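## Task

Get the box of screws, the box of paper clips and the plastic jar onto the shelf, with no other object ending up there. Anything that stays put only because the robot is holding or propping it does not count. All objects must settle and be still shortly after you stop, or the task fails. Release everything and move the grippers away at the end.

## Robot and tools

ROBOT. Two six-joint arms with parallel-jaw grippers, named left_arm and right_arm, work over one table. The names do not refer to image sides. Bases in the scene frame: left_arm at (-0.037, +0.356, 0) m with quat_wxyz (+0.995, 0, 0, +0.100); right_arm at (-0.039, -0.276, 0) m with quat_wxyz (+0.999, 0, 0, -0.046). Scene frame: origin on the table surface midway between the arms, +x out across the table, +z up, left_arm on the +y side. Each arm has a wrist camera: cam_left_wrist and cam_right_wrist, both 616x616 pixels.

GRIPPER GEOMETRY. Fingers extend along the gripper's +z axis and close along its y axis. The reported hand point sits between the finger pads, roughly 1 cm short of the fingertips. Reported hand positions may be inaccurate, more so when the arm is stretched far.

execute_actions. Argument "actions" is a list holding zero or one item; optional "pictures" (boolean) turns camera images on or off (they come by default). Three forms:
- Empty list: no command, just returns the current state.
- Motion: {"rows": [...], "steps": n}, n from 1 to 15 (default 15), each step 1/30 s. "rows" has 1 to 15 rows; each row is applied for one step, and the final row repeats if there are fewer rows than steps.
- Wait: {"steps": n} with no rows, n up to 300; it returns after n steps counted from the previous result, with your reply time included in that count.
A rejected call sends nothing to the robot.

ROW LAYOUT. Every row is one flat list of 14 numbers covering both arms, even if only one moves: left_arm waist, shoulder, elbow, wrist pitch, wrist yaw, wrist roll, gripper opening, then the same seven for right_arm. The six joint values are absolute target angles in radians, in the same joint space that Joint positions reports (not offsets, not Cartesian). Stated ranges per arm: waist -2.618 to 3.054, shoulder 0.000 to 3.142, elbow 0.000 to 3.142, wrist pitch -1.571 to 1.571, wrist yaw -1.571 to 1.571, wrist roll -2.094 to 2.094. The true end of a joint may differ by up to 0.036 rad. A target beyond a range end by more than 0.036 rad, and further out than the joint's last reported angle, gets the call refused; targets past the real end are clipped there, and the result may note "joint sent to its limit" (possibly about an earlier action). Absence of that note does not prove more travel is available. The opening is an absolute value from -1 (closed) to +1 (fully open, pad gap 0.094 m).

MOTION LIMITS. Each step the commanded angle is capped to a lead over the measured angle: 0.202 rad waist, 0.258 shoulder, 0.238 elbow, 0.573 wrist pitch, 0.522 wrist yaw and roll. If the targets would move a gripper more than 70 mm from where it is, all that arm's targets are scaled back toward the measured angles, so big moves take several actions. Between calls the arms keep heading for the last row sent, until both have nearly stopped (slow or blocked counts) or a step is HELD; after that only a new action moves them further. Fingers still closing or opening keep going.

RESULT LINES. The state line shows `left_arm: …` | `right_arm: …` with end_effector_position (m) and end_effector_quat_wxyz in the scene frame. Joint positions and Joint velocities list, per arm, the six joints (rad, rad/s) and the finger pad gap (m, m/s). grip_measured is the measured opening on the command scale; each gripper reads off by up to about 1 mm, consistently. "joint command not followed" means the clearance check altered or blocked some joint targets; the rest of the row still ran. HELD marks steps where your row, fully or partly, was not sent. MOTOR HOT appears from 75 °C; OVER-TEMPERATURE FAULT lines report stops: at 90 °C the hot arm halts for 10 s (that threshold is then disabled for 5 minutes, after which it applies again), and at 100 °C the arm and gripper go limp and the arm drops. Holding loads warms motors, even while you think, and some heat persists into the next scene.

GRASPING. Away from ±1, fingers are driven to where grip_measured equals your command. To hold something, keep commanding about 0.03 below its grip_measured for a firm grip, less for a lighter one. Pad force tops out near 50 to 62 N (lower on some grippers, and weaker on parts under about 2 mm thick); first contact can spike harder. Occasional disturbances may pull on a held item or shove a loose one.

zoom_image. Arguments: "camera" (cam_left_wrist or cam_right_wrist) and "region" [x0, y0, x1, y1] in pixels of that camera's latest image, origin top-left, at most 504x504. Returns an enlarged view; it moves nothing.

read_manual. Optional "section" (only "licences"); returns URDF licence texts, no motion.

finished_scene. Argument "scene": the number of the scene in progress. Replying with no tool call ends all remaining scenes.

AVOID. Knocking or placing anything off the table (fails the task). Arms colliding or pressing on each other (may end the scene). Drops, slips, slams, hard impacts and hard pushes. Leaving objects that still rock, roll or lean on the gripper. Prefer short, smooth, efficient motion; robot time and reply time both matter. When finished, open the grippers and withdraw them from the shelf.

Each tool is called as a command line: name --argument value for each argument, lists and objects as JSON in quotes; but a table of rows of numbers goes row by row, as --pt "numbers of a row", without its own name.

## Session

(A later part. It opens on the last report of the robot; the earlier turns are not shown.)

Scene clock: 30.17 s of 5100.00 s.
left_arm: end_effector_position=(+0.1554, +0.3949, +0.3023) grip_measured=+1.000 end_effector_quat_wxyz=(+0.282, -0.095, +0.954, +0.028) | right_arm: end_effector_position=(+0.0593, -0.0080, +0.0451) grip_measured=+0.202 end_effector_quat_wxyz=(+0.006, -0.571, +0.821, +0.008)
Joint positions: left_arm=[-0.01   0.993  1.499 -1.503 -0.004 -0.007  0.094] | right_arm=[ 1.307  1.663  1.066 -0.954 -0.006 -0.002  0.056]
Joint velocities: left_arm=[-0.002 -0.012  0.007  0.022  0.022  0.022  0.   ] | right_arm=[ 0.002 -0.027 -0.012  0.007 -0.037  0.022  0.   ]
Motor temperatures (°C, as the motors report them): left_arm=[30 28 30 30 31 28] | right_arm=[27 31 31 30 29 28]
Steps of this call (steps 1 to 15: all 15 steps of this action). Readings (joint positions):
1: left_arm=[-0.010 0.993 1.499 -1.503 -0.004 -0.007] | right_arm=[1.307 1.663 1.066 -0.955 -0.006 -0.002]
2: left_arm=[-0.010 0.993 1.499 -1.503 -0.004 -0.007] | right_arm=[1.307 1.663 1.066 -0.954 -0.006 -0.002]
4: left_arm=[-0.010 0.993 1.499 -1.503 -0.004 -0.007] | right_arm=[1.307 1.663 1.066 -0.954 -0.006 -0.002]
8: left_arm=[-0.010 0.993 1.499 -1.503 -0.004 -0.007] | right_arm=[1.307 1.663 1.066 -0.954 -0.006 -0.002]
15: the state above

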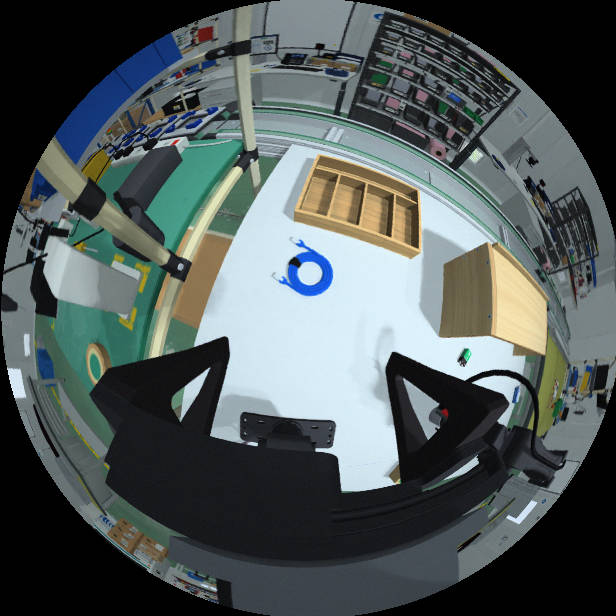

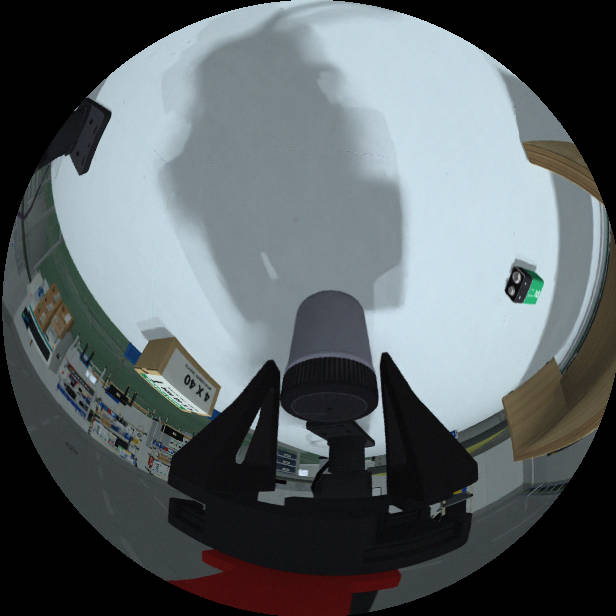

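execute_actions --actions '[{"rows":[[0,1.0,1.5,-1.5,0,0,1,1.31,1.655,1.051,-0.94,0,0,-0.3]],"steps":15}]'

Scene clock: 31.97 s of 5100.00 s.
left_arm: end_effector_position=(+0.1554, +0.3949, +0.3023) grip_measured=+1.000 end_effector_quat_wxyz=(+0.282, -0.095, +0.954, +0.028) | right_arm: end_effector_position=(+0.0594, -0.0080, +0.0451) grip_measured=-0.057 end_effector_quat_wxyz=(+0.007, -0.571, +0.821, +0.008)
Joint positions: left_arm=[-0.01   0.993  1.499 -1.503 -0.004 -0.007  0.094] | right_arm=[ 1.307  1.663  1.066 -0.954 -0.005 -0.002  0.044]
Joint velocities: left_arm=[ 0.012 -0.002 -0.007 -0.11  -0.022 -0.066  0.   ] | right_arm=[ 0.007 -0.022 -0.012  0.066 -0.007 -0.051 -0.   ]
Motor temperatures (°C, as the motors report them): left_arm=[30 28 30 30 31 28] | right_arm=[27 31 30 30 29 28]
Steps of this call (steps 1 to 15: the robot went on to your last target; steps 16 to 39: nothing new was sent; steps 40 to 54: all 15 steps of this action). Readings (joint positions):
40: left_arm=[-0.010 0.993 1.499 -1.503 -0.004 -0.007] | right_arm=[1.307 1.663 1.066 -0.954 -0.006 -0.002]
41: left_arm=[-0.010 0.993 1.499 -1.503 -0.004 -0.007] | right_arm=[1.307 1.663 1.066 -0.954 -0.005 -0.002]
43: left_arm=[-0.010 0.993 1.499 -1.503 -0.004 -0.007] | right_arm=[1.307 1.663 1.066 -0.954 -0.005 -0.002]
47: left_arm=[-0.010 0.993 1.499 -1.503 -0.004 -0.007] | right_arm=[1.307 1.663 1.066 -0.954 -0.005 -0.002]
54: the state above

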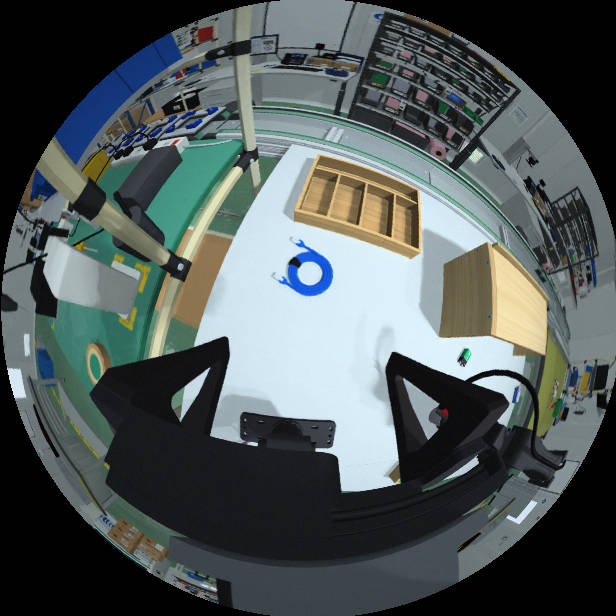

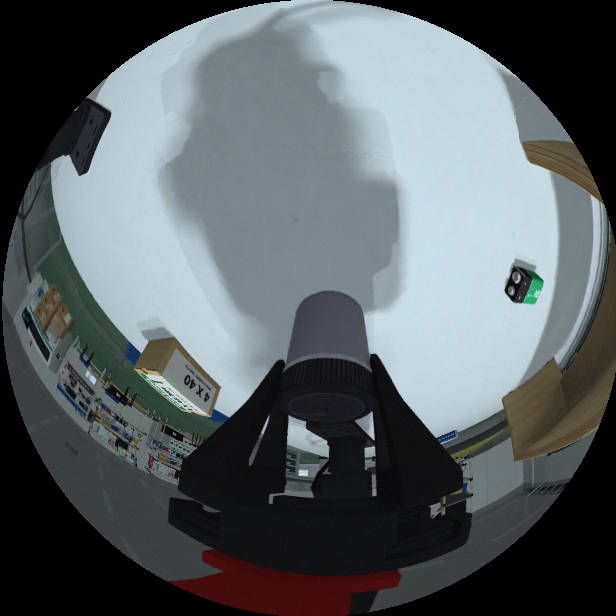

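execute_actions --actions '[{"rows":[[0,1.0,1.5,-1.5,0,0,1,1.31,1.45,1.4,-1.5,0,0,-0.09]],"steps":15}]' --pictures false

execute_actions --actions '[{"rows":[[0,1.0,1.5,-1.5,0,0,1,0.2,1.3,1.3,-1.55,0,0,-0.09]],"steps":15}]' --pictures false

execute_actions --actions '[{"steps":40}]'

Scene clock: 34.10 s of 5100.00 s.
left_arm: end_effector_position=(+0.1554, +0.3949, +0.3023) grip_measured=+1.000 end_effector_quat_wxyz=(+0.282, -0.095, +0.954, +0.028) | right_arm: end_effector_position=(+0.0467, -0.0422, +0.1815) grip_measured=-0.057 end_effector_quat_wxyz=(+0.024, -0.571, +0.820, +0.020)
Joint positions: left_arm=[-0.01   0.993  1.499 -1.503 -0.004 -0.007  0.094] | right_arm=[ 1.307  1.442  1.397 -1.463 -0.005 -0.002  0.044]
Joint velocities: left_arm=[ 0.007  0.007  0.012 -0.051  0.007 -0.007  0.   ] | right_arm=[-0.007  0.115  0.007 -0.3    0.007 -0.007  0.   ]
Motor temperatures (°C, as the motors report them): left_arm=[30 28 30 30 31 28] | right_arm=[27 31 31 30 29 28]
Steps of this call (steps 1 to 15: the robot went on to your last target; steps 16 to 49: nothing new was sent; steps 50 to 64: all 15 steps of this action). Readings (joint positions):
50: left_arm=[-0.010 0.993 1.499 -1.503 -0.004 -0.007] | right_arm=[1.307 1.657 1.083 -0.991 -0.005 -0.002]
51: left_arm=[-0.010 0.993 1.499 -1.503 -0.004 -0.007] | right_arm=[1.307 1.642 1.109 -1.056 -0.005 -0.002]
53: left_arm=[-0.010 0.993 1.499 -1.503 -0.004 -0.007] | right_arm=[1.307 1.591 1.180 -1.171 -0.005 -0.002]
57: left_arm=[-0.010 0.993 1.499 -1.503 -0.004 -0.007] | right_arm=[1.307 1.480 1.355 -1.333 -0.005 -0.002]
64: the state above

Scene clock: 34.60 s of 5100.00 s.
left_arm: end_effector_position=(+0.1554, +0.3949, +0.3023) grip_measured=+1.000 end_effector_quat_wxyz=(+0.282, -0.095, +0.954, +0.028) | right_arm: end_effector_position=(+0.1688, -0.2439, +0.1858) grip_measured=-0.056 end_effector_quat_wxyz=(+0.024, -0.078, +0.997, +0.000)
Joint positions: left_arm=[-0.01   0.993  1.499 -1.503 -0.004 -0.007  0.094] | right_arm=[ 0.246  1.314  1.314 -1.522  0.003 -0.003  0.044]
Joint velocities: left_arm=[ 0.007  0.002  0.017 -0.022 -0.022 -0.007  0.   ] | right_arm=[-1.267 -0.022 -0.007 -0.066  0.183  0.007 -0.001]
Motor temperatures (°C, as the motors report them): left_arm=[30 28 30 30 31 28] | right_arm=[27 31 31 30 29 28]
Steps of this call (steps 1 to 15: all 15 steps of this action). Readings (joint positions):
1: left_arm=[-0.010 0.993 1.499 -1.503 -0.004 -0.007] | right_arm=[1.278 1.428 1.379 -1.459 -0.022 -0.003]
2: left_arm=[-0.010 0.993 1.499 -1.503 -0.004 -0.007] | right_arm=[1.219 1.401 1.349 -1.458 -0.030 -0.004]
4: left_arm=[-0.010 0.993 1.499 -1.503 -0.004 -0.007] | right_arm=[1.065 1.351 1.317 -1.492 -0.023 -0.004]
8: left_arm=[-0.010 0.993 1.499 -1.503 -0.004 -0.007] | right_arm=[0.754 1.314 1.314 -1.521 -0.011 -0.004]
15: the state above

Scene clock: 35.93 s of 5100.00 s.
left_arm: end_effector_position=(+0.1554, +0.3949, +0.3023) grip_measured=+1.000 end_effector_quat_wxyz=(+0.282, -0.095, +0.954, +0.028) | right_arm: end_effector_position=(+0.1651, -0.2553, +0.1856) grip_measured=-0.056 end_effector_quat_wxyz=(+0.014, -0.055, +0.998, -0.004)
Joint positions: left_arm=[-0.01   0.993  1.499 -1.503 -0.004 -0.007  0.094] | right_arm=[ 0.2    1.314  1.314 -1.543  0.01  -0.003  0.044]
Joint velocities: left_arm=[ 0.002 -0.017 -0.007 -0.007  0.037  0.066  0.   ] | right_arm=[-0.002  0.002 -0.002  0.022  0.007  0.007  0.   ]
Motor temperatures (°C, as the motors report them): left_arm=[30 28 30 30 31 28] | right_arm=[27 31 31 30 29 28]
Steps of this call (steps 1 to 30: the robot went on to your last target; steps 31 to 40: nothing new was sent). Readings (joint positions):
1: left_arm=[-0.010 0.993 1.499 -1.503 -0.004 -0.007] | right_arm=[0.214 1.314 1.314 -1.525 0.010 -0.003]
2: left_arm=[-0.010 0.993 1.499 -1.503 -0.004 -0.007] | right_arm=[0.202 1.314 1.314 -1.528 0.012 -0.003]
4: left_arm=[-0.010 0.993 1.499 -1.503 -0.004 -0.007] | right_arm=[0.200 1.314 1.314 -1.534 0.011 -0.003]
8: left_arm=[-0.010 0.993 1.499 -1.503 -0.004 -0.007] | right_arm=[0.200 1.314 1.314 -1.540 0.010 -0.003]
40: the state above
All arms were judged still, so your last target was given up. Only a new action makes them travel on or press farther. Fingers that are still opening or closing keep moving.

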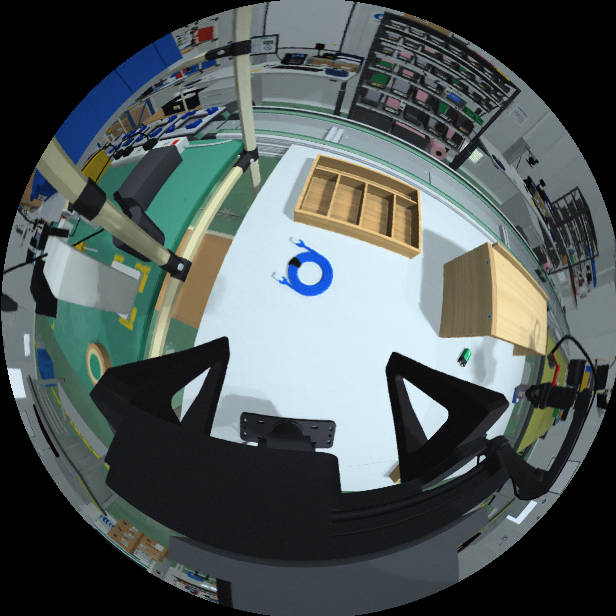

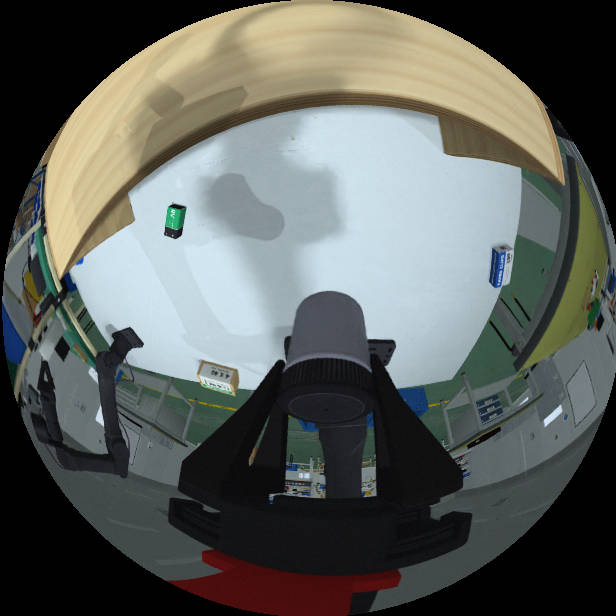

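execute_actions --actions '[{"rows":[[0,1.0,1.5,-1.5,0,0,1,1.31,1.6,1.35,-1.3,0,0,-0.09]],"steps":15}]' --pictures false

execute_actions --actions '[{"rows":[[0,1.0,1.5,-1.5,0,0,1,1.31,1.75,1.3,-1.1,0,0,-0.09]],"steps":15}]' --pictures false

execute_actions --actions '[{"rows":[[0,1.0,1.5,-1.5,0,0,1,1.31,1.797,1.228,-0.97,0,0,-0.09]],"steps":15}]' --pictures false

execute_actions --actions '[{"rows":[[0,1.0,1.5,-1.5,0,0,1,1.31,1.797,1.228,-0.97,0,0,1]],"steps":15}]'

Scene clock: 39.90 s of 5100.00 s.
left_arm: end_effector_position=(+0.1554, +0.3949, +0.3023) grip_measured=+1.000 end_effector_quat_wxyz=(+0.282, -0.095, +0.954, +0.028) | right_arm: end_effector_position=(+0.1092, -0.0260, +0.1282) grip_measured=-0.056 end_effector_quat_wxyz=(+0.021, -0.495, +0.869, +0.001)
Joint positions: left_arm=[-0.01   0.993  1.499 -1.503 -0.004 -0.007  0.094] | right_arm=[ 1.139  1.606  1.342 -1.27   0.02   0.01   0.044]
Joint velocities: left_arm=[-0.002  0.002 -0.007  0.037  0.007  0.022  0.   ] | right_arm=[ 2.127 -0.007 -0.007 -0.007 -0.066 -0.081  0.   ]
Motor temperatures (°C, as the motors report them): left_arm=[30 28 30 30 31 28] | right_arm=[27 31 31 30 29 28]
Steps of this call (steps 1 to 104: nothing new was sent; steps 105 to 119: all 15 steps of this action). Readings (joint positions):
105: left_arm=[-0.010 0.993 1.499 -1.503 -0.004 -0.007] | right_arm=[0.220 1.336 1.277 -1.561 0.019 -0.002]
106: left_arm=[-0.010 0.993 1.499 -1.503 -0.004 -0.007] | right_arm=[0.261 1.373 1.294 -1.549 0.022 -0.002]
108: left_arm=[-0.010 0.993 1.499 -1.503 -0.004 -0.007] | right_arm=[0.360 1.473 1.315 -1.484 0.023 -0.002]
112: left_arm=[-0.010 0.993 1.499 -1.503 -0.004 -0.007] | right_arm=[0.615 1.592 1.342 -1.311 0.042 0.010]
119: the state above

Scene clock: 40.40 s of 5100.00 s.
left_arm: end_effector_position=(+0.1554, +0.3949, +0.3023) grip_measured=+1.000 end_effector_quat_wxyz=(+0.282, -0.095, +0.954, +0.028) | right_arm: end_effector_position=(+0.0648, +0.0203, +0.0716) grip_measured=-0.056 end_effector_quat_wxyz=(-0.010, -0.573, +0.820, +0.001)
Joint positions: left_arm=[-0.01   0.993  1.499 -1.503 -0.004 -0.007  0.094] | right_arm=[ 1.318  1.77   1.301 -1.116 -0.013  0.006  0.044]
Joint velocities: left_arm=[-0.007 -0.007 -0.012  0.007  0.007  0.051  0.   ] | right_arm=[ 0.007 -0.017 -0.012  0.007 -0.066 -0.037 -0.   ]
Motor temperatures (°C, as the motors report them): left_arm=[30 28 30 30 31 28] | right_arm=[27 31 31 30 29 28]
Steps of this call (steps 1 to 15: all 15 steps of this action). Readings (joint positions):
1: left_arm=[-0.010 0.993 1.499 -1.503 -0.004 -0.007] | right_arm=[1.209 1.619 1.341 -1.260 0.014 0.009]
2: left_arm=[-0.010 0.993 1.499 -1.503 -0.004 -0.007] | right_arm=[1.264 1.642 1.341 -1.233 0.005 0.008]
4: left_arm=[-0.010 0.993 1.499 -1.503 -0.004 -0.007] | right_arm=[1.322 1.709 1.336 -1.175 -0.010 0.006]
8: left_arm=[-0.010 0.993 1.499 -1.503 -0.004 -0.007] | right_arm=[1.322 1.774 1.304 -1.128 -0.014 0.006]
15: the state above

Scene clock: 40.90 s of 5100.00 s.
left_arm: end_effector_position=(+0.1554, +0.3949, +0.3023) grip_measured=+1.000 end_effector_quat_wxyz=(+0.282, -0.095, +0.954, +0.028) | right_arm: end_effector_position=(+0.0677, +0.0284, +0.0481) grip_measured=-0.056 end_effector_quat_wxyz=(+0.002, -0.573, +0.820, +0.009)
Joint positions: left_arm=[-0.01   0.993  1.499 -1.503 -0.004 -0.007  0.094] | right_arm=[ 1.318  1.8    1.24  -0.998 -0.013  0.006  0.044]
Joint velocities: left_arm=[-0.002  0.002  0.002 -0.037  0.066  0.007  0.   ] | right_arm=[-0.012  0.002  0.012  0.051  0.051 -0.139 -0.001]
Motor temperatures (°C, as the motors report them): left_arm=[30 28 30 31 31 28] | right_arm=[27 31 31 30 29 28]
Steps of this call (steps 1 to 15: all 15 steps of this action). Readings (joint positions):
1: left_arm=[-0.010 0.993 1.499 -1.503 -0.004 -0.007] | right_arm=[1.318 1.771 1.291 -1.098 -0.013 0.006]
2: left_arm=[-0.010 0.993 1.499 -1.503 -0.004 -0.007] | right_arm=[1.318 1.772 1.278 -1.072 -0.013 0.006]
4: left_arm=[-0.010 0.993 1.499 -1.503 -0.004 -0.007] | right_arm=[1.318 1.785 1.256 -1.036 -0.013 0.006]
8: left_arm=[-0.010 0.993 1.499 -1.503 -0.004 -0.007] | right_arm=[1.318 1.800 1.240 -1.014 -0.013 0.006]
15: the state above

Scene clock: 41.40 s of 5100.00 s.
left_arm: end_effector_position=(+0.1554, +0.3949, +0.3023) grip_measured=+1.000 end_effector_quat_wxyz=(+0.282, -0.095, +0.954, +0.028) | right_arm: end_effector_position=(+0.0688, +0.0315, +0.0481) grip_measured=+1.000 end_effector_quat_wxyz=(+0.007, -0.573, +0.820, +0.013)
Joint positions: left_arm=[-0.01   0.993  1.499 -1.503 -0.004 -0.007  0.094] | right_arm=[ 1.318  1.8    1.24  -0.984 -0.013  0.006  0.094]
Joint velocities: left_arm=[-0.002  0.007  0.002 -0.022  0.095  0.007  0.   ] | right_arm=[-0.012 -0.002 -0.012 -0.051  0.066 -0.081  0.   ]
Motor temperatures (°C, as the motors report them): left_arm=[30 28 30 31 31 28] | right_arm=[27 31 31 30 29 28]
Steps of this call (steps 1 to 15: all 15 steps of this action). Readings (joint positions):
1: left_arm=[-0.010 0.993 1.499 -1.503 -0.004 -0.007] | right_arm=[1.318 1.800 1.240 -0.996 -0.013 0.006]
2: left_arm=[-0.010 0.993 1.499 -1.503 -0.004 -0.007] | right_arm=[1.318 1.800 1.240 -0.993 -0.013 0.006]
4: left_arm=[-0.010 0.993 1.499 -1.503 -0.004 -0.007] | right_arm=[1.318 1.800 1.240 -0.990 -0.013 0.006]
8: left_arm=[-0.010 0.993 1.499 -1.503 -0.004 -0.007] | right_arm=[1.318 1.800 1.240 -0.986 -0.013 0.006]
15: the state above

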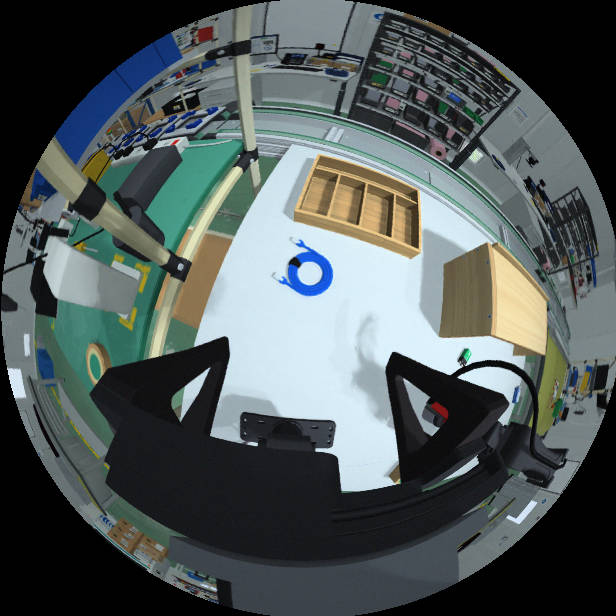

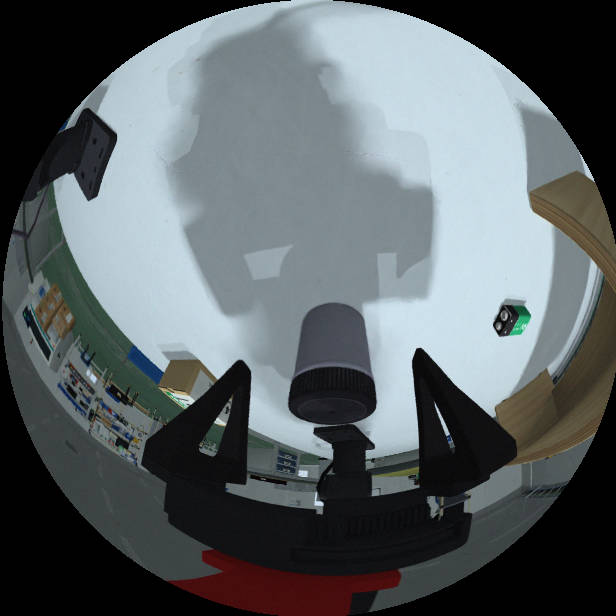

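execute_actions --actions '[{"rows":[[0,1.0,1.5,-1.5,0,0,1,1.315,1.54,0.92,-0.61,0,0,1]],"steps":15}]' --pictures false

execute_actions --actions '[{"rows":[[0,1.0,1.5,-1.5,0,0,1,1.315,1.31,0.545,-0.13,0,0,1]],"steps":15}]' --pictures false

execute_actions --actions '[{"rows":[[0,1.0,1.5,-1.5,0,0,1,1.315,1.31,0.545,-0.13,0,0,-0.09]],"steps":15}]'

Scene clock: 43.03 s of 5100.00 s.
left_arm: end_effector_position=(+0.1554, +0.3949, +0.3023) grip_measured=+1.000 end_effector_quat_wxyz=(+0.282, -0.095, +0.954, +0.028) | right_arm: end_effector_position=(+0.0697, +0.0339, +0.0585) grip_measured=+1.000 end_effector_quat_wxyz=(+0.132, -0.566, +0.808, +0.101)
Joint positions: left_arm=[-0.01   0.993  1.499 -1.503 -0.004 -0.007  0.094] | right_arm=[ 1.318  1.538  0.936 -0.636 -0.013  0.006  0.094]
Joint velocities: left_arm=[ 0.007 -0.007  0.002 -0.007  0.037 -0.022  0.   ] | right_arm=[ 0.012 -0.007  0.012  0.168  0.022 -0.095  0.   ]
Motor temperatures (°C, as the motors report them): left_arm=[30 28 30 31 31 28] | right_arm=[27 31 31 30 29 28]
Steps of this call (steps 1 to 15: the robot went on to your last target; steps 16 to 34: nothing new was sent; steps 35 to 49: all 15 steps of this action). Readings (joint positions):
35: left_arm=[-0.010 0.993 1.499 -1.503 -0.004 -0.007] | right_arm=[1.318 1.761 1.188 -0.905 -0.013 0.006]
36: left_arm=[-0.010 0.993 1.499 -1.503 -0.004 -0.007] | right_arm=[1.318 1.696 1.105 -0.820 -0.013 0.006]
38: left_arm=[-0.010 0.993 1.499 -1.503 -0.004 -0.007] | right_arm=[1.318 1.578 0.985 -0.763 -0.013 0.006]
42: left_arm=[-0.010 0.993 1.499 -1.503 -0.004 -0.007] | right_arm=[1.318 1.538 0.937 -0.702 -0.013 0.006]
49: the state above

Scene clock: 43.53 s of 5100.00 s.
left_arm: end_effector_position=(+0.1554, +0.3949, +0.3023) grip_measured=+1.000 end_effector_quat_wxyz=(+0.282, -0.095, +0.954, +0.028) | right_arm: end_effector_position=(+0.0667, +0.0255, +0.0483) grip_measured=+1.000 end_effector_quat_wxyz=(+0.254, -0.545, +0.777, +0.187)
Joint positions: left_arm=[-0.01   0.993  1.499 -1.503 -0.004 -0.007  0.094] | right_arm=[ 1.318  1.312  0.546 -0.162 -0.013  0.006  0.094]
Joint velocities: left_arm=[ 0.002 -0.012 -0.007  0.007  0.007 -0.007  0.   ] | right_arm=[-0.002  0.002 -0.002  0.168  0.037 -0.095  0.   ]
Motor temperatures (°C, as the motors report them): left_arm=[30 28 30 31 31 28] | right_arm=[27 31 31 30 29 28]
Steps of this call (steps 1 to 15: all 15 steps of this action). Readings (joint positions):
1: left_arm=[-0.010 0.993 1.499 -1.503 -0.004 -0.007] | right_arm=[1.318 1.504 0.886 -0.542 -0.013 0.006]
2: left_arm=[-0.010 0.993 1.499 -1.503 -0.004 -0.007] | right_arm=[1.318 1.444 0.807 -0.438 -0.013 0.006]
4: left_arm=[-0.010 0.993 1.499 -1.503 -0.004 -0.007] | right_arm=[1.318 1.333 0.665 -0.317 -0.013 0.006]
8: left_arm=[-0.010 0.993 1.499 -1.503 -0.004 -0.007] | right_arm=[1.318 1.312 0.552 -0.239 -0.013 0.006]
15: the state above

Scene clock: 44.03 s of 5100.00 s.
left_arm: end_effector_position=(+0.1554, +0.3949, +0.3023) grip_measured=+1.000 end_effector_quat_wxyz=(+0.282, -0.095, +0.954, +0.028) | right_arm: end_effector_position=(+0.0679, +0.0283, +0.0506) grip_measured=-0.054 end_effector_quat_wxyz=(+0.261, -0.544, +0.775, +0.191)
Joint positions: left_arm=[-0.01   0.993  1.499 -1.503 -0.004 -0.007  0.094] | right_arm=[ 1.318  1.312  0.546 -0.147 -0.011  0.005  0.044]
Joint velocities: left_arm=[-0.002 -0.002  0.002 -0.066  0.007  0.007  0.   ] | right_arm=[-0.002 -0.007  0.002  0.007  0.037  0.081 -0.   ]
Motor temperatures (°C, as the motors report them): left_arm=[30 28 30 31 31 28] | right_arm=[27 31 31 30 29 28]
Steps of this call (steps 1 to 15: all 15 steps of this action). Readings (joint positions):
1: left_arm=[-0.010 0.993 1.499 -1.503 -0.004 -0.007] | right_arm=[1.318 1.312 0.546 -0.157 -0.013 0.006]
2: left_arm=[-0.010 0.993 1.499 -1.503 -0.004 -0.007] | right_arm=[1.318 1.312 0.546 -0.153 -0.013 0.006]
4: left_arm=[-0.010 0.993 1.499 -1.503 -0.004 -0.007] | right_arm=[1.318 1.312 0.546 -0.148 -0.011 0.005]
8: left_arm=[-0.010 0.993 1.499 -1.503 -0.004 -0.007] | right_arm=[1.318 1.312 0.546 -0.147 -0.011 0.005]
15: the state above

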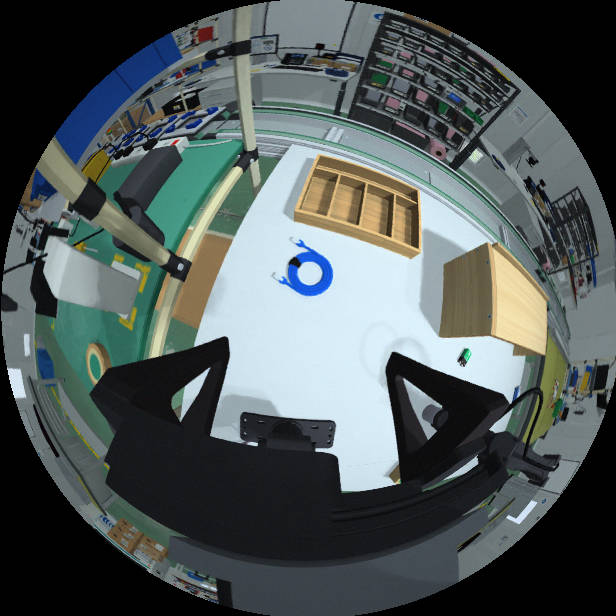

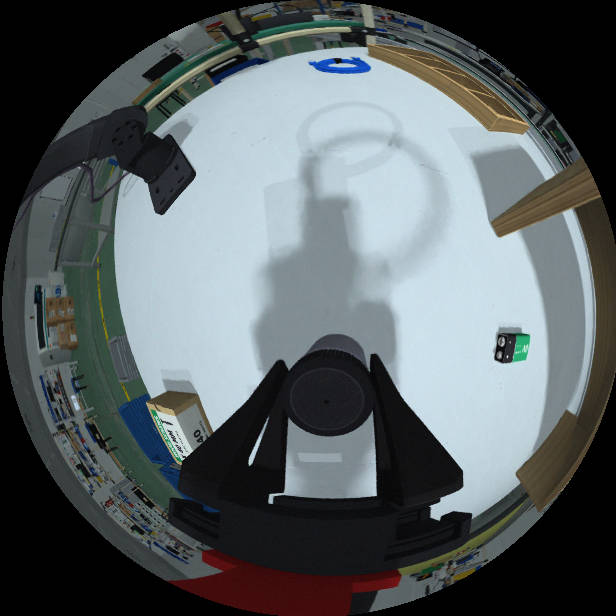

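execute_actions --actions '[{"rows":[[0,1.0,1.5,-1.5,0,0,1,1.315,1.25,1.0,-0.66,0,0,-0.09]],"steps":15}]' --pictures false

execute_actions --actions '[{"rows":[[0,1.0,1.5,-1.5,0,0,1,1.315,1.15,1.68,-1.43,0,0,-0.09]],"steps":15}]' --pictures false

execute_actions --actions '[{"rows":[[0,1.0,1.5,-1.5,0,0,1,0.1,1.15,1.68,-1.43,0,0,-0.09]],"steps":15}]' --pictures false

execute_actions --actions '[{"steps":25}]'

Scene clock: 45.37 s of 5100.00 s.
left_arm: end_effector_position=(+0.1554, +0.3949, +0.3023) grip_measured=+1.000 end_effector_quat_wxyz=(+0.282, -0.095, +0.954, +0.028) | right_arm: end_effector_position=(+0.0764, +0.0517, +0.1754) grip_measured=-0.054 end_effector_quat_wxyz=(+0.274, -0.540, +0.770, +0.200)
Joint positions: left_arm=[-0.01   0.993  1.499 -1.503 -0.004 -0.007  0.094] | right_arm=[ 1.318  1.25   1.    -0.629 -0.011  0.005  0.044]
Joint velocities: left_arm=[-0.012  0.002 -0.002 -0.007  0.022  0.037  0.   ] | right_arm=[-0.017 -0.002  0.012 -0.33   0.051 -0.037 -0.   ]
Motor temperatures (°C, as the motors report them): left_arm=[30 28 31 31 31 28] | right_arm=[27 31 31 30 29 28]
Steps of this call (steps 1 to 15: the robot went on to your last target; steps 16 to 25: nothing new was sent; steps 26 to 40: all 15 steps of this action). Readings (joint positions):
26: left_arm=[-0.010 0.993 1.499 -1.503 -0.004 -0.007] | right_arm=[1.318 1.310 0.586 -0.231 -0.011 0.005]
27: left_arm=[-0.010 0.993 1.499 -1.503 -0.004 -0.007] | right_arm=[1.318 1.307 0.649 -0.347 -0.011 0.005]
29: left_arm=[-0.010 0.993 1.499 -1.503 -0.004 -0.007] | right_arm=[1.318 1.298 0.780 -0.491 -0.011 0.005]
33: left_arm=[-0.010 0.993 1.499 -1.503 -0.004 -0.007] | right_arm=[1.318 1.267 0.977 -0.554 -0.011 0.005]
40: the state above

Scene clock: 45.87 s of 5100.00 s.
left_arm: end_effector_position=(+0.1554, +0.3949, +0.3023) grip_measured=+1.000 end_effector_quat_wxyz=(+0.282, -0.095, +0.954, +0.028) | right_arm: end_effector_position=(+0.0458, -0.0334, +0.3552) grip_measured=-0.054 end_effector_quat_wxyz=(+0.299, -0.534, +0.760, +0.218)
Joint positions: left_arm=[-0.01   0.993  1.499 -1.503 -0.004 -0.007  0.094] | right_arm=[ 1.318  1.132  1.676 -1.357 -0.011  0.005  0.044]
Joint velocities: left_arm=[-0.002  0.002 -0.002 -0.037  0.037 -0.066  0.   ] | right_arm=[-0.007 -0.042 -0.007 -0.476  0.066 -0.051  0.   ]
Motor temperatures (°C, as the motors report them): left_arm=[30 28 31 31 31 28] | right_arm=[27 31 31 30 29 28]
Steps of this call (steps 1 to 15: all 15 steps of this action). Readings (joint positions):
1: left_arm=[-0.010 0.993 1.499 -1.503 -0.004 -0.007] | right_arm=[1.318 1.248 1.029 -0.702 -0.011 0.005]
2: left_arm=[-0.010 0.993 1.499 -1.503 -0.004 -0.007] | right_arm=[1.318 1.246 1.073 -0.809 -0.011 0.005]
4: left_arm=[-0.010 0.993 1.499 -1.503 -0.004 -0.007] | right_arm=[1.318 1.224 1.173 -0.990 -0.011 0.005]
8: left_arm=[-0.010 0.993 1.499 -1.503 -0.004 -0.007] | right_arm=[1.318 1.191 1.431 -1.249 -0.011 0.005]
15: the state above

Scene clock: 46.37 s of 5100.00 s.
left_arm: end_effector_position=(+0.1554, +0.3949, +0.3023) grip_measured=+1.000 end_effector_quat_wxyz=(+0.282, -0.095, +0.954, +0.028) | right_arm: end_effector_position=(+0.2110, -0.2435, +0.3395) grip_measured=-0.053 end_effector_quat_wxyz=(+0.329, -0.057, +0.942, +0.023)
Joint positions: left_arm=[-0.01   0.993  1.499 -1.503 -0.004 -0.007  0.094] | right_arm=[ 0.216  1.157  1.676 -1.417 -0.004  0.003  0.044]
Joint velocities: left_arm=[ 0.007  0.017 -0.002  0.051  0.007  0.022  0.   ] | right_arm=[-2.02  -0.007  0.007 -0.051  0.125  0.007  0.001]
Motor temperatures (°C, as the motors report them): left_arm=[30 28 31 31 31 28] | right_arm=[27 31 31 30 29 28]
Steps of this call (steps 1 to 15: all 15 steps of this action). Readings (joint positions):
1: left_arm=[-0.010 0.993 1.499 -1.503 -0.004 -0.007] | right_arm=[1.279 1.132 1.676 -1.374 -0.032 0.003]
2: left_arm=[-0.010 0.993 1.499 -1.503 -0.004 -0.007] | right_arm=[1.207 1.137 1.676 -1.388 -0.033 0.003]
4: left_arm=[-0.010 0.993 1.499 -1.503 -0.004 -0.007] | right_arm=[1.055 1.147 1.676 -1.403 -0.024 0.003]
8: left_arm=[-0.010 0.993 1.499 -1.503 -0.004 -0.007] | right_arm=[0.749 1.157 1.676 -1.412 -0.014 0.003]
15: the state above

Scene clock: 47.20 s of 5100.00 s.
left_arm: end_effector_position=(+0.1554, +0.3949, +0.3023) grip_measured=+1.000 end_effector_quat_wxyz=(+0.282, -0.095, +0.954, +0.028) | right_arm: end_effector_position=(+0.2097, -0.2736, +0.3369) grip_measured=-0.053 end_effector_quat_wxyz=(+0.322, -0.004, +0.947, -0.003)
Joint positions: left_arm=[-0.01   0.993  1.499 -1.503 -0.004 -0.007  0.094] | right_arm=[ 0.108  1.157  1.676 -1.434  0.011  0.003  0.044]
Joint velocities: left_arm=[ 0.002 -0.007  0.012  0.022  0.007 -0.007  0.   ] | right_arm=[-0.007 -0.012 -0.002 -0.022  0.007  0.037  0.   ]
Motor temperatures (°C, as the motors report them): left_arm=[30 28 31 31 31 28] | right_arm=[27 31 31 30 29 28]
Steps of this call (steps 1 to 25: the robot went on to your last target). Readings (joint positions):
1: left_arm=[-0.010 0.993 1.499 -1.503 -0.004 -0.007] | right_arm=[0.159 1.157 1.676 -1.418 0.004 0.003]
2: left_arm=[-0.010 0.993 1.499 -1.503 -0.004 -0.007] | right_arm=[0.126 1.157 1.676 -1.419 0.011 0.003]
4: left_arm=[-0.010 0.993 1.499 -1.503 -0.004 -0.007] | right_arm=[0.108 1.157 1.676 -1.424 0.013 0.003]
8: left_arm=[-0.010 0.993 1.499 -1.503 -0.004 -0.007] | right_arm=[0.108 1.157 1.676 -1.431 0.012 0.003]
25: the state above

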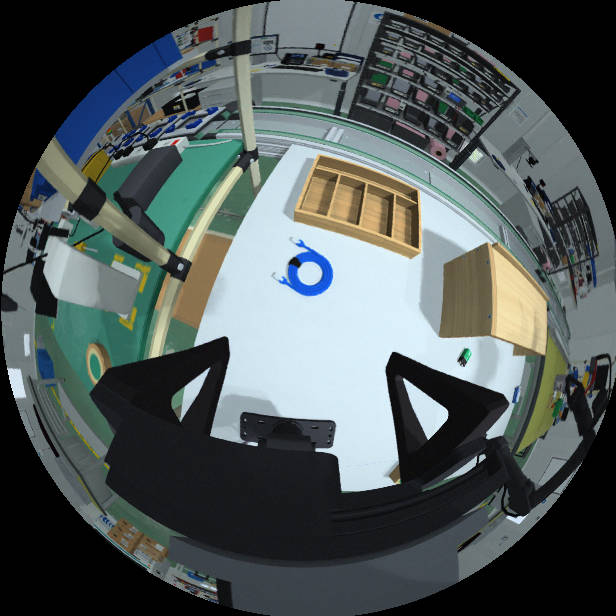

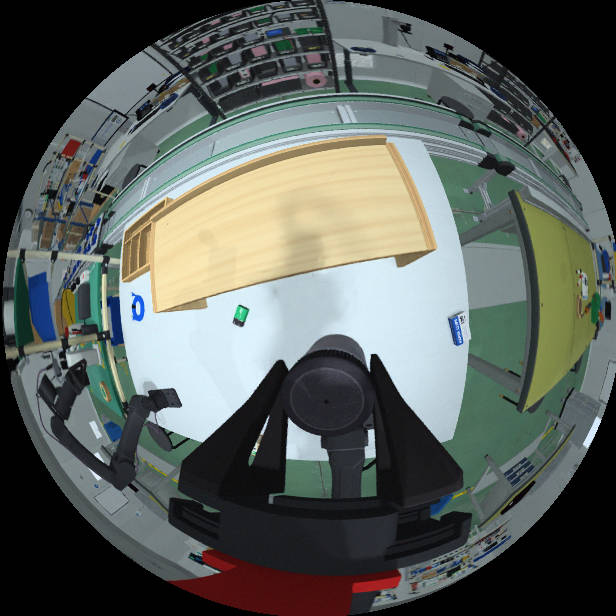

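execute_actions --actions '[{"rows":[[0,1.0,1.5,-1.5,0,0,1,0.1,1.5,1.95,-1.36,0,0,-0.09]],"steps":15}]' --pictures false

execute_actions --actions '[{"rows":[[0,1.0,1.5,-1.5,0,0,1,0.1,1.845,2.26,-1.305,0,0,-0.09]],"steps":15}]' --pictures false

execute_actions --actions '[{"steps":15}]'

Scene clock: 48.60 s of 5100.00 s.
left_arm: end_effector_position=(+0.1554, +0.3949, +0.3023) grip_measured=+1.000 end_effector_quat_wxyz=(+0.282, -0.095, +0.954, +0.028) | right_arm: end_effector_position=(+0.3136, -0.2719, +0.3288) grip_measured=-0.053 end_effector_quat_wxyz=(+0.298, -0.004, +0.954, -0.002)
Joint positions: left_arm=[-0.01   0.993  1.499 -1.503 -0.004 -0.007  0.094] | right_arm=[ 0.108  1.527  1.928 -1.365  0.011  0.003  0.044]
Joint velocities: left_arm=[-0.002 -0.002 -0.007  0.022 -0.007 -0.007  0.   ] | right_arm=[-0.012 -0.203 -0.002 -0.051 -0.037 -0.051 -0.   ]
Motor temperatures (°C, as the motors report them): left_arm=[30 28 31 31 31 28] | right_arm=[27 31 31 30 29 28]
Steps of this call (steps 1 to 15: the robot went on to your last target; steps 16 to 27: nothing new was sent; steps 28 to 42: all 15 steps of this action). Readings (joint positions):
28: left_arm=[-0.010 0.993 1.499 -1.503 -0.004 -0.007] | right_arm=[0.108 1.191 1.719 -1.464 0.011 0.003]
29: left_arm=[-0.010 0.993 1.499 -1.503 -0.004 -0.007] | right_arm=[0.108 1.246 1.792 -1.484 0.011 0.003]
31: left_arm=[-0.010 0.993 1.499 -1.503 -0.004 -0.007] | right_arm=[0.108 1.364 1.897 -1.438 0.011 0.003]
35: left_arm=[-0.010 0.993 1.499 -1.503 -0.004 -0.007] | right_arm=[0.108 1.521 1.928 -1.365 0.011 0.003]
42: the state above

Scene clock: 49.10 s of 5100.00 s.
left_arm: end_effector_position=(+0.1554, +0.3949, +0.3023) grip_measured=+1.000 end_effector_quat_wxyz=(+0.282, -0.095, +0.954, +0.028) | right_arm: end_effector_position=(+0.4120, -0.2704, +0.3088) grip_measured=-0.053 end_effector_quat_wxyz=(+0.302, -0.004, +0.953, -0.002)
Joint positions: left_arm=[-0.01   0.993  1.499 -1.503 -0.004 -0.007  0.094] | right_arm=[ 0.108  1.875  2.231 -1.314  0.01   0.003  0.044]
Joint velocities: left_arm=[-0.007 -0.002  0.007 -0.081  0.007 -0.007  0.   ] | right_arm=[-0.007 -0.168  0.002  0.037 -0.022 -0.007 -0.001]
Motor temperatures (°C, as the motors report them): left_arm=[30 28 31 31 31 28] | right_arm=[27 31 31 30 29 28]
Steps of this call (steps 1 to 15: all 15 steps of this action). Readings (joint positions):
1: left_arm=[-0.010 0.993 1.499 -1.503 -0.004 -0.007] | right_arm=[0.108 1.558 1.978 -1.398 0.011 0.003]
2: left_arm=[-0.010 0.993 1.499 -1.503 -0.004 -0.007] | right_arm=[0.108 1.610 2.060 -1.414 0.011 0.003]
4: left_arm=[-0.010 0.993 1.499 -1.503 -0.004 -0.007] | right_arm=[0.108 1.726 2.192 -1.368 0.011 0.003]
8: left_arm=[-0.010 0.993 1.499 -1.503 -0.004 -0.007] | right_arm=[0.108 1.859 2.231 -1.304 0.011 0.003]
15: the state above

Scene clock: 49.60 s of 5100.00 s.
left_arm: end_effector_position=(+0.1554, +0.3949, +0.3023) grip_measured=+1.000 end_effector_quat_wxyz=(+0.282, -0.095, +0.954, +0.028) | right_arm: end_effector_position=(+0.4091, -0.2705, +0.3154) grip_measured=-0.053 end_effector_quat_wxyz=(+0.309, -0.004, +0.951, -0.002)
Joint positions: left_arm=[-0.01   0.993  1.499 -1.503 -0.004 -0.007  0.094] | right_arm=[ 0.108  1.86   2.231 -1.314  0.01   0.003  0.044]
Joint velocities: left_arm=[-0.007 -0.017  0.027  0.022 -0.007 -0.037  0.   ] | right_arm=[ 0.017  0.007 -0.002 -0.037 -0.022 -0.037  0.   ]
Motor temperatures (°C, as the motors report them): left_arm=[30 28 31 31 31 28] | right_arm=[27 31 31 30 29 28]
Steps of this call (steps 1 to 15: the robot went on to your last target). Readings (joint positions):
1: left_arm=[-0.010 0.993 1.499 -1.503 -0.004 -0.007] | right_arm=[0.108 1.870 2.231 -1.314 0.010 0.003]
2: left_arm=[-0.010 0.993 1.499 -1.503 -0.004 -0.007] | right_arm=[0.108 1.866 2.231 -1.314 0.010 0.003]
4: left_arm=[-0.010 0.993 1.499 -1.503 -0.004 -0.007] | right_arm=[0.108 1.861 2.231 -1.314 0.010 0.003]
8: left_arm=[-0.010 0.993 1.499 -1.503 -0.004 -0.007] | right_arm=[0.108 1.860 2.231 -1.314 0.010 0.003]
15: the state above

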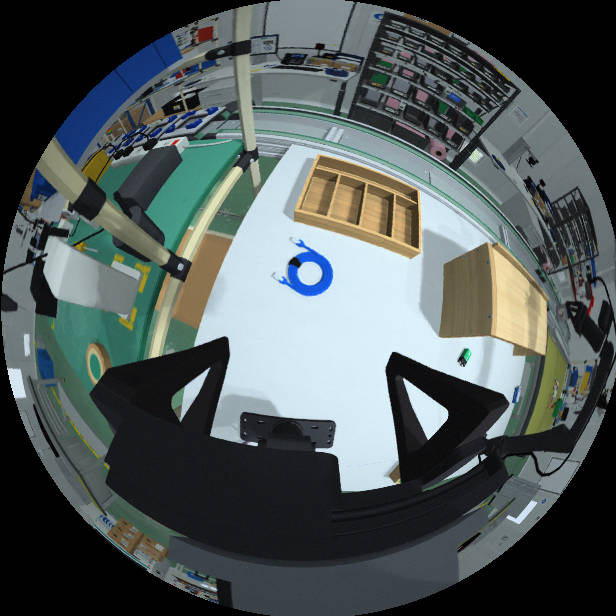

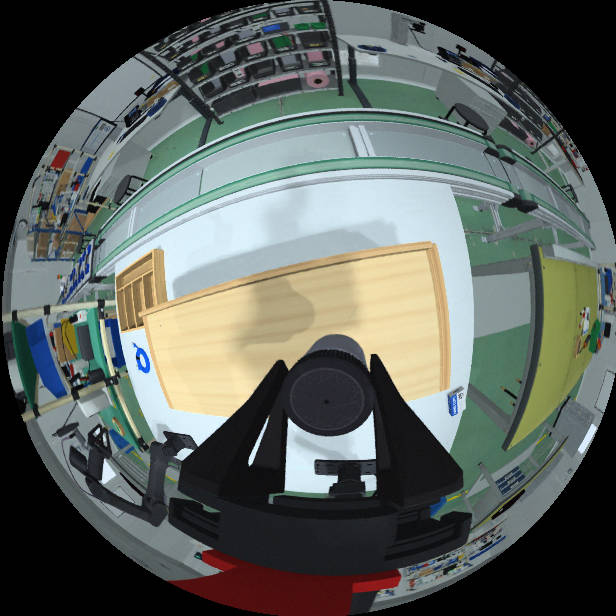

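execute_actions --actions '[{"rows":[[0,1.0,1.5,-1.5,0,0,1,0.1,1.92,2.1,-1.07,0,0,-0.09]],"steps":15}]' --pictures false

execute_actions --actions '[{"steps":15}]'

Scene clock: 51.23 s of 5100.00 s.
left_arm: end_effector_position=(+0.1554, +0.3949, +0.3023) grip_measured=+1.000 end_effector_quat_wxyz=(+0.282, -0.095, +0.954, +0.028) | right_arm: end_effector_position=(+0.4545, -0.2698, +0.2588) grip_measured=-0.053 end_effector_quat_wxyz=(+0.305, -0.004, +0.952, -0.002)
Joint positions: left_arm=[-0.01   0.993  1.499 -1.503 -0.004 -0.007  0.094] | right_arm=[ 0.108  1.943  2.097 -1.105  0.01   0.003  0.044]
Joint velocities: left_arm=[-0.022 -0.012  0.012 -0.037 -0.037 -0.022  0.   ] | right_arm=[ 0.027 -0.046 -0.002  0.125 -0.095  0.022 -0.002]
Motor temperatures (°C, as the motors report them): left_arm=[30 28 31 31 31 28] | right_arm=[27 31 31 31 29 28]
Steps of this call (steps 1 to 15: the robot went on to your last target; steps 16 to 34: nothing new was sent; steps 35 to 49: all 15 steps of this action). Readings (joint positions):
35: left_arm=[-0.010 0.993 1.499 -1.503 -0.004 -0.007] | right_arm=[0.108 1.860 2.208 -1.284 0.010 0.003]
36: left_arm=[-0.010 0.993 1.499 -1.503 -0.004 -0.007] | right_arm=[0.108 1.859 2.183 -1.242 0.010 0.003]
38: left_arm=[-0.010 0.993 1.499 -1.503 -0.004 -0.007] | right_arm=[0.108 1.882 2.145 -1.179 0.010 0.003]
42: left_arm=[-0.010 0.993 1.499 -1.503 -0.004 -0.007] | right_arm=[0.108 1.938 2.105 -1.130 0.010 0.003]
49: the state above

Scene clock: 51.73 s of 5100.00 s.
left_arm: end_effector_position=(+0.1554, +0.3949, +0.3023) grip_measured=+1.000 end_effector_quat_wxyz=(+0.282, -0.095, +0.954, +0.028) | right_arm: end_effector_position=(+0.4563, -0.2698, +0.2614) grip_measured=-0.053 end_effector_quat_wxyz=(+0.311, -0.004, +0.951, -0.002)
Joint positions: left_arm=[-0.01   0.993  1.499 -1.503 -0.004 -0.007  0.094] | right_arm=[ 0.108  1.941  2.097 -1.095  0.01   0.003  0.044]
Joint velocities: left_arm=[-0.007 -0.002 -0.007 -0.007 -0.022 -0.022  0.   ] | right_arm=[-0.022 -0.012  0.002  0.007  0.022 -0.007 -0.001]
Motor temperatures (°C, as the motors report them): left_arm=[30 28 31 31 31 28] | right_arm=[27 31 31 31 29 28]
Steps of this call (steps 1 to 15: the robot went on to your last target). Readings (joint positions):
1: left_arm=[-0.010 0.993 1.499 -1.503 -0.004 -0.007] | right_arm=[0.108 1.942 2.097 -1.102 0.010 0.003]
2: left_arm=[-0.010 0.993 1.499 -1.503 -0.004 -0.007] | right_arm=[0.108 1.941 2.097 -1.100 0.010 0.003]
4: left_arm=[-0.010 0.993 1.499 -1.503 -0.004 -0.007] | right_arm=[0.108 1.941 2.097 -1.097 0.010 0.003]
8: left_arm=[-0.010 0.993 1.499 -1.503 -0.004 -0.007] | right_arm=[0.108 1.941 2.097 -1.096 0.010 0.003]
15: the state above

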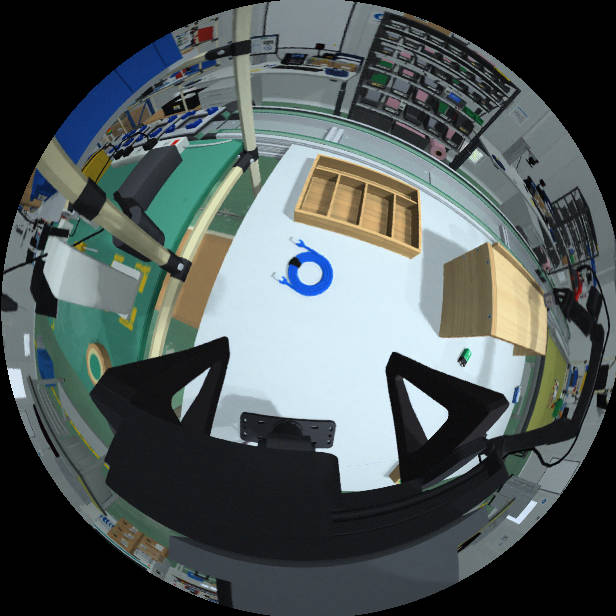

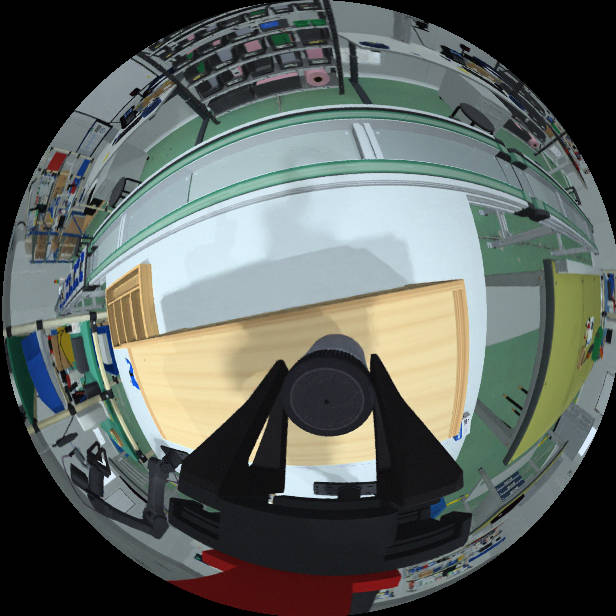

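execute_actions --actions '[{"rows":[[0,1.0,1.5,-1.5,0,0,1,0.1,1.89,1.97,-0.97,0,0,-0.09]],"steps":15}]' --pictures false

execute_actions --actions '[{"rows":[[0,1.0,1.5,-1.5,0,0,1,0.1,1.865,1.85,-0.87,0,0,-0.09]],"steps":15}]'

Scene clock: 52.90 s of 5100.00 s.
left_arm: end_effector_position=(+0.1554, +0.3949, +0.3023) grip_measured=+1.000 end_effector_quat_wxyz=(+0.282, -0.095, +0.954, +0.028) | right_arm: end_effector_position=(+0.4573, -0.2698, +0.2456) grip_measured=-0.053 end_effector_quat_wxyz=(+0.315, -0.004, +0.949, -0.002)
Joint positions: left_arm=[-0.01   0.993  1.499 -1.503 -0.004 -0.007  0.094] | right_arm=[ 0.108  1.908  1.978 -1.     0.01   0.003  0.044]
Joint velocities: left_arm=[-0.002 -0.002  0.002 -0.007  0.051 -0.007  0.   ] | right_arm=[ 0.022 -0.012  0.002  0.066 -0.037 -0.095 -0.   ]
Motor temperatures (°C, as the motors report them): left_arm=[30 28 31 31 31 28] | right_arm=[27 32 31 31 29 28]
Steps of this call (steps 1 to 15: the robot went on to your last target; steps 16 to 20: nothing new was sent; steps 21 to 35: all 15 steps of this action). Readings (joint positions):
21: left_arm=[-0.010 0.993 1.499 -1.503 -0.004 -0.007] | right_arm=[0.108 1.931 2.071 -1.070 0.010 0.003]
22: left_arm=[-0.010 0.993 1.499 -1.503 -0.004 -0.007] | right_arm=[0.108 1.917 2.038 -1.046 0.010 0.003]
24: left_arm=[-0.010 0.993 1.499 -1.503 -0.004 -0.007] | right_arm=[0.108 1.908 2.000 -1.033 0.010 0.003]
28: left_arm=[-0.010 0.993 1.499 -1.503 -0.004 -0.007] | right_arm=[0.108 1.908 1.978 -1.020 0.010 0.003]
35: the state above

Scene clock: 53.40 s of 5100.00 s.
left_arm: end_effector_position=(+0.1554, +0.3949, +0.3023) grip_measured=+1.000 end_effector_quat_wxyz=(+0.282, -0.095, +0.954, +0.028) | right_arm: end_effector_position=(+0.4595, -0.2699, +0.2306) grip_measured=-0.053 end_effector_quat_wxyz=(+0.325, -0.004, +0.946, -0.002)
Joint positions: left_arm=[-0.01   0.993  1.499 -1.503 -0.004 -0.007  0.094] | right_arm=[ 0.107  1.878  1.864 -0.895  0.01   0.003  0.044]
Joint velocities: left_arm=[ 0.002 -0.007 -0.002 -0.11   0.037 -0.022  0.   ] | right_arm=[ 0.007 -0.017 -0.007 -0.007 -0.037  0.095 -0.001]
Motor temperatures (°C, as the motors report them): left_arm=[30 28 31 31 31 28] | right_arm=[27 32 31 31 29 28]
Steps of this call (steps 1 to 15: all 15 steps of this action). Readings (joint positions):
1: left_arm=[-0.010 0.993 1.499 -1.503 -0.004 -0.007] | right_arm=[0.108 1.899 1.953 -0.973 0.010 0.003]
2: left_arm=[-0.010 0.993 1.499 -1.503 -0.004 -0.007] | right_arm=[0.108 1.887 1.920 -0.946 0.010 0.003]
4: left_arm=[-0.010 0.993 1.499 -1.503 -0.004 -0.007] | right_arm=[0.108 1.879 1.882 -0.932 0.010 0.003]
8: left_arm=[-0.010 0.993 1.499 -1.503 -0.004 -0.007] | right_arm=[0.107 1.878 1.874 -0.900 0.010 0.003]
15: the state above

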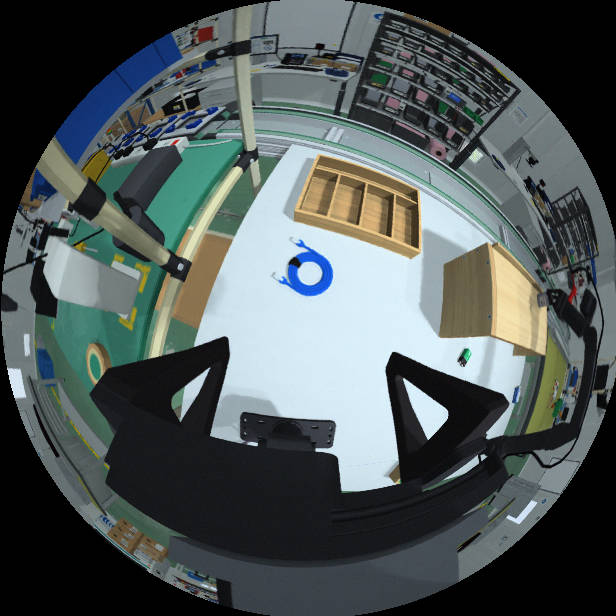

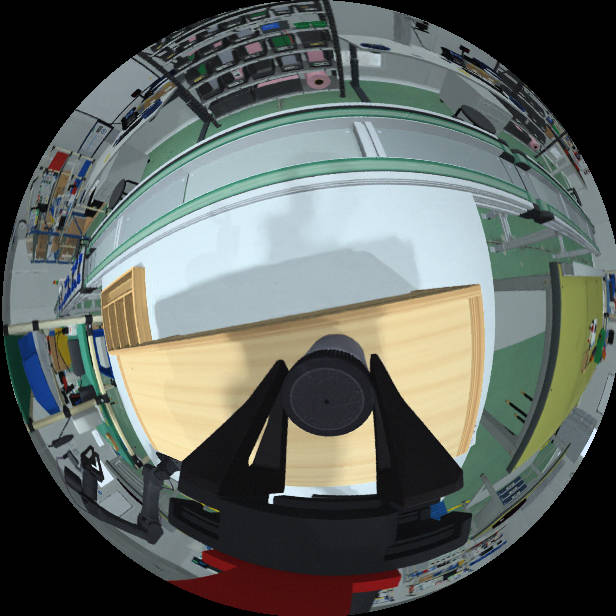

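execute_actions --actions '[{"rows":[[0,1.0,1.5,-1.5,0,0,1,0.1,1.865,1.81,-0.83,0,0,-0.09]],"steps":15}]' --pictures false

execute_actions --actions '[{"rows":[[0,1.0,1.5,-1.5,0,0,1,0.1,1.865,1.76,-0.78,0,0,-0.09]],"steps":15}]' --pictures false

Scene clock: 54.83 s of 5100.00 s.
left_arm: end_effector_position=(+0.1554, +0.3949, +0.3023) grip_measured=+1.000 end_effector_quat_wxyz=(+0.282, -0.095, +0.954, +0.028) | right_arm: end_effector_position=(+0.4656, -0.2696, +0.2299) grip_measured=-0.053 end_effector_quat_wxyz=(+0.339, -0.004, +0.941, -0.001)
Joint positions: left_arm=[-0.01   0.993  1.499 -1.503 -0.004 -0.007  0.094] | right_arm=[ 0.107  1.873  1.835 -0.84   0.009  0.003  0.044]
Joint velocities: left_arm=[ 0.002 -0.002  0.017 -0.037 -0.081  0.037  0.   ] | right_arm=[ 0.012  0.002 -0.007 -0.037  0.037  0.095  0.   ]
Motor temperatures (°C, as the motors report them): left_arm=[30 28 31 31 31 28] | right_arm=[27 32 31 31 29 28]
Steps of this call (steps 1 to 15: the robot went on to your last target; steps 16 to 28: nothing new was sent; steps 29 to 43: all 15 steps of this action). Readings (joint positions):
29: left_arm=[-0.010 0.993 1.499 -1.503 -0.004 -0.007] | right_arm=[0.107 1.877 1.856 -0.886 0.010 0.003]
30: left_arm=[-0.010 0.993 1.499 -1.503 -0.004 -0.007] | right_arm=[0.107 1.874 1.848 -0.872 0.010 0.003]
32: left_arm=[-0.010 0.993 1.499 -1.503 -0.004 -0.007] | right_arm=[0.107 1.873 1.840 -0.857 0.010 0.003]
36: left_arm=[-0.010 0.993 1.499 -1.503 -0.004 -0.007] | right_arm=[0.107 1.873 1.836 -0.844 0.009 0.003]
43: the state above

Scene clock: 55.33 s of 5100.00 s.
left_arm: end_effector_position=(+0.1554, +0.3949, +0.3023) grip_measured=+1.000 end_effector_quat_wxyz=(+0.282, -0.095, +0.954, +0.028) | right_arm: end_effector_position=(+0.4673, -0.2695, +0.2291) grip_measured=-0.053 end_effector_quat_wxyz=(+0.351, -0.004, +0.937, -0.001)
Joint positions: left_arm=[-0.01   0.993  1.499 -1.503 -0.004 -0.007  0.094] | right_arm=[ 0.107  1.857  1.795 -0.793  0.009  0.003  0.044]
Joint velocities: left_arm=[-0.012  0.017 -0.017 -0.066  0.066 -0.066  0.   ] | right_arm=[ 0.007  0.002  0.002 -0.037  0.007 -0.022 -0.001]
Motor temperatures (°C, as the motors report them): left_arm=[30 28 31 31 31 28] | right_arm=[27 32 31 31 29 28]
Steps of this call (steps 1 to 15: all 15 steps of this action). Readings (joint positions):
1: left_arm=[-0.010 0.993 1.499 -1.503 -0.004 -0.007] | right_arm=[0.107 1.871 1.824 -0.828 0.009 0.003]
2: left_arm=[-0.010 0.993 1.499 -1.503 -0.004 -0.007] | right_arm=[0.107 1.866 1.812 -0.812 0.009 0.003]
4: left_arm=[-0.010 0.993 1.499 -1.503 -0.004 -0.007] | right_arm=[0.107 1.860 1.801 -0.800 0.009 0.003]
8: left_arm=[-0.010 0.993 1.499 -1.503 -0.004 -0.007] | right_arm=[0.107 1.858 1.796 -0.793 0.009 0.003]
15: the state above


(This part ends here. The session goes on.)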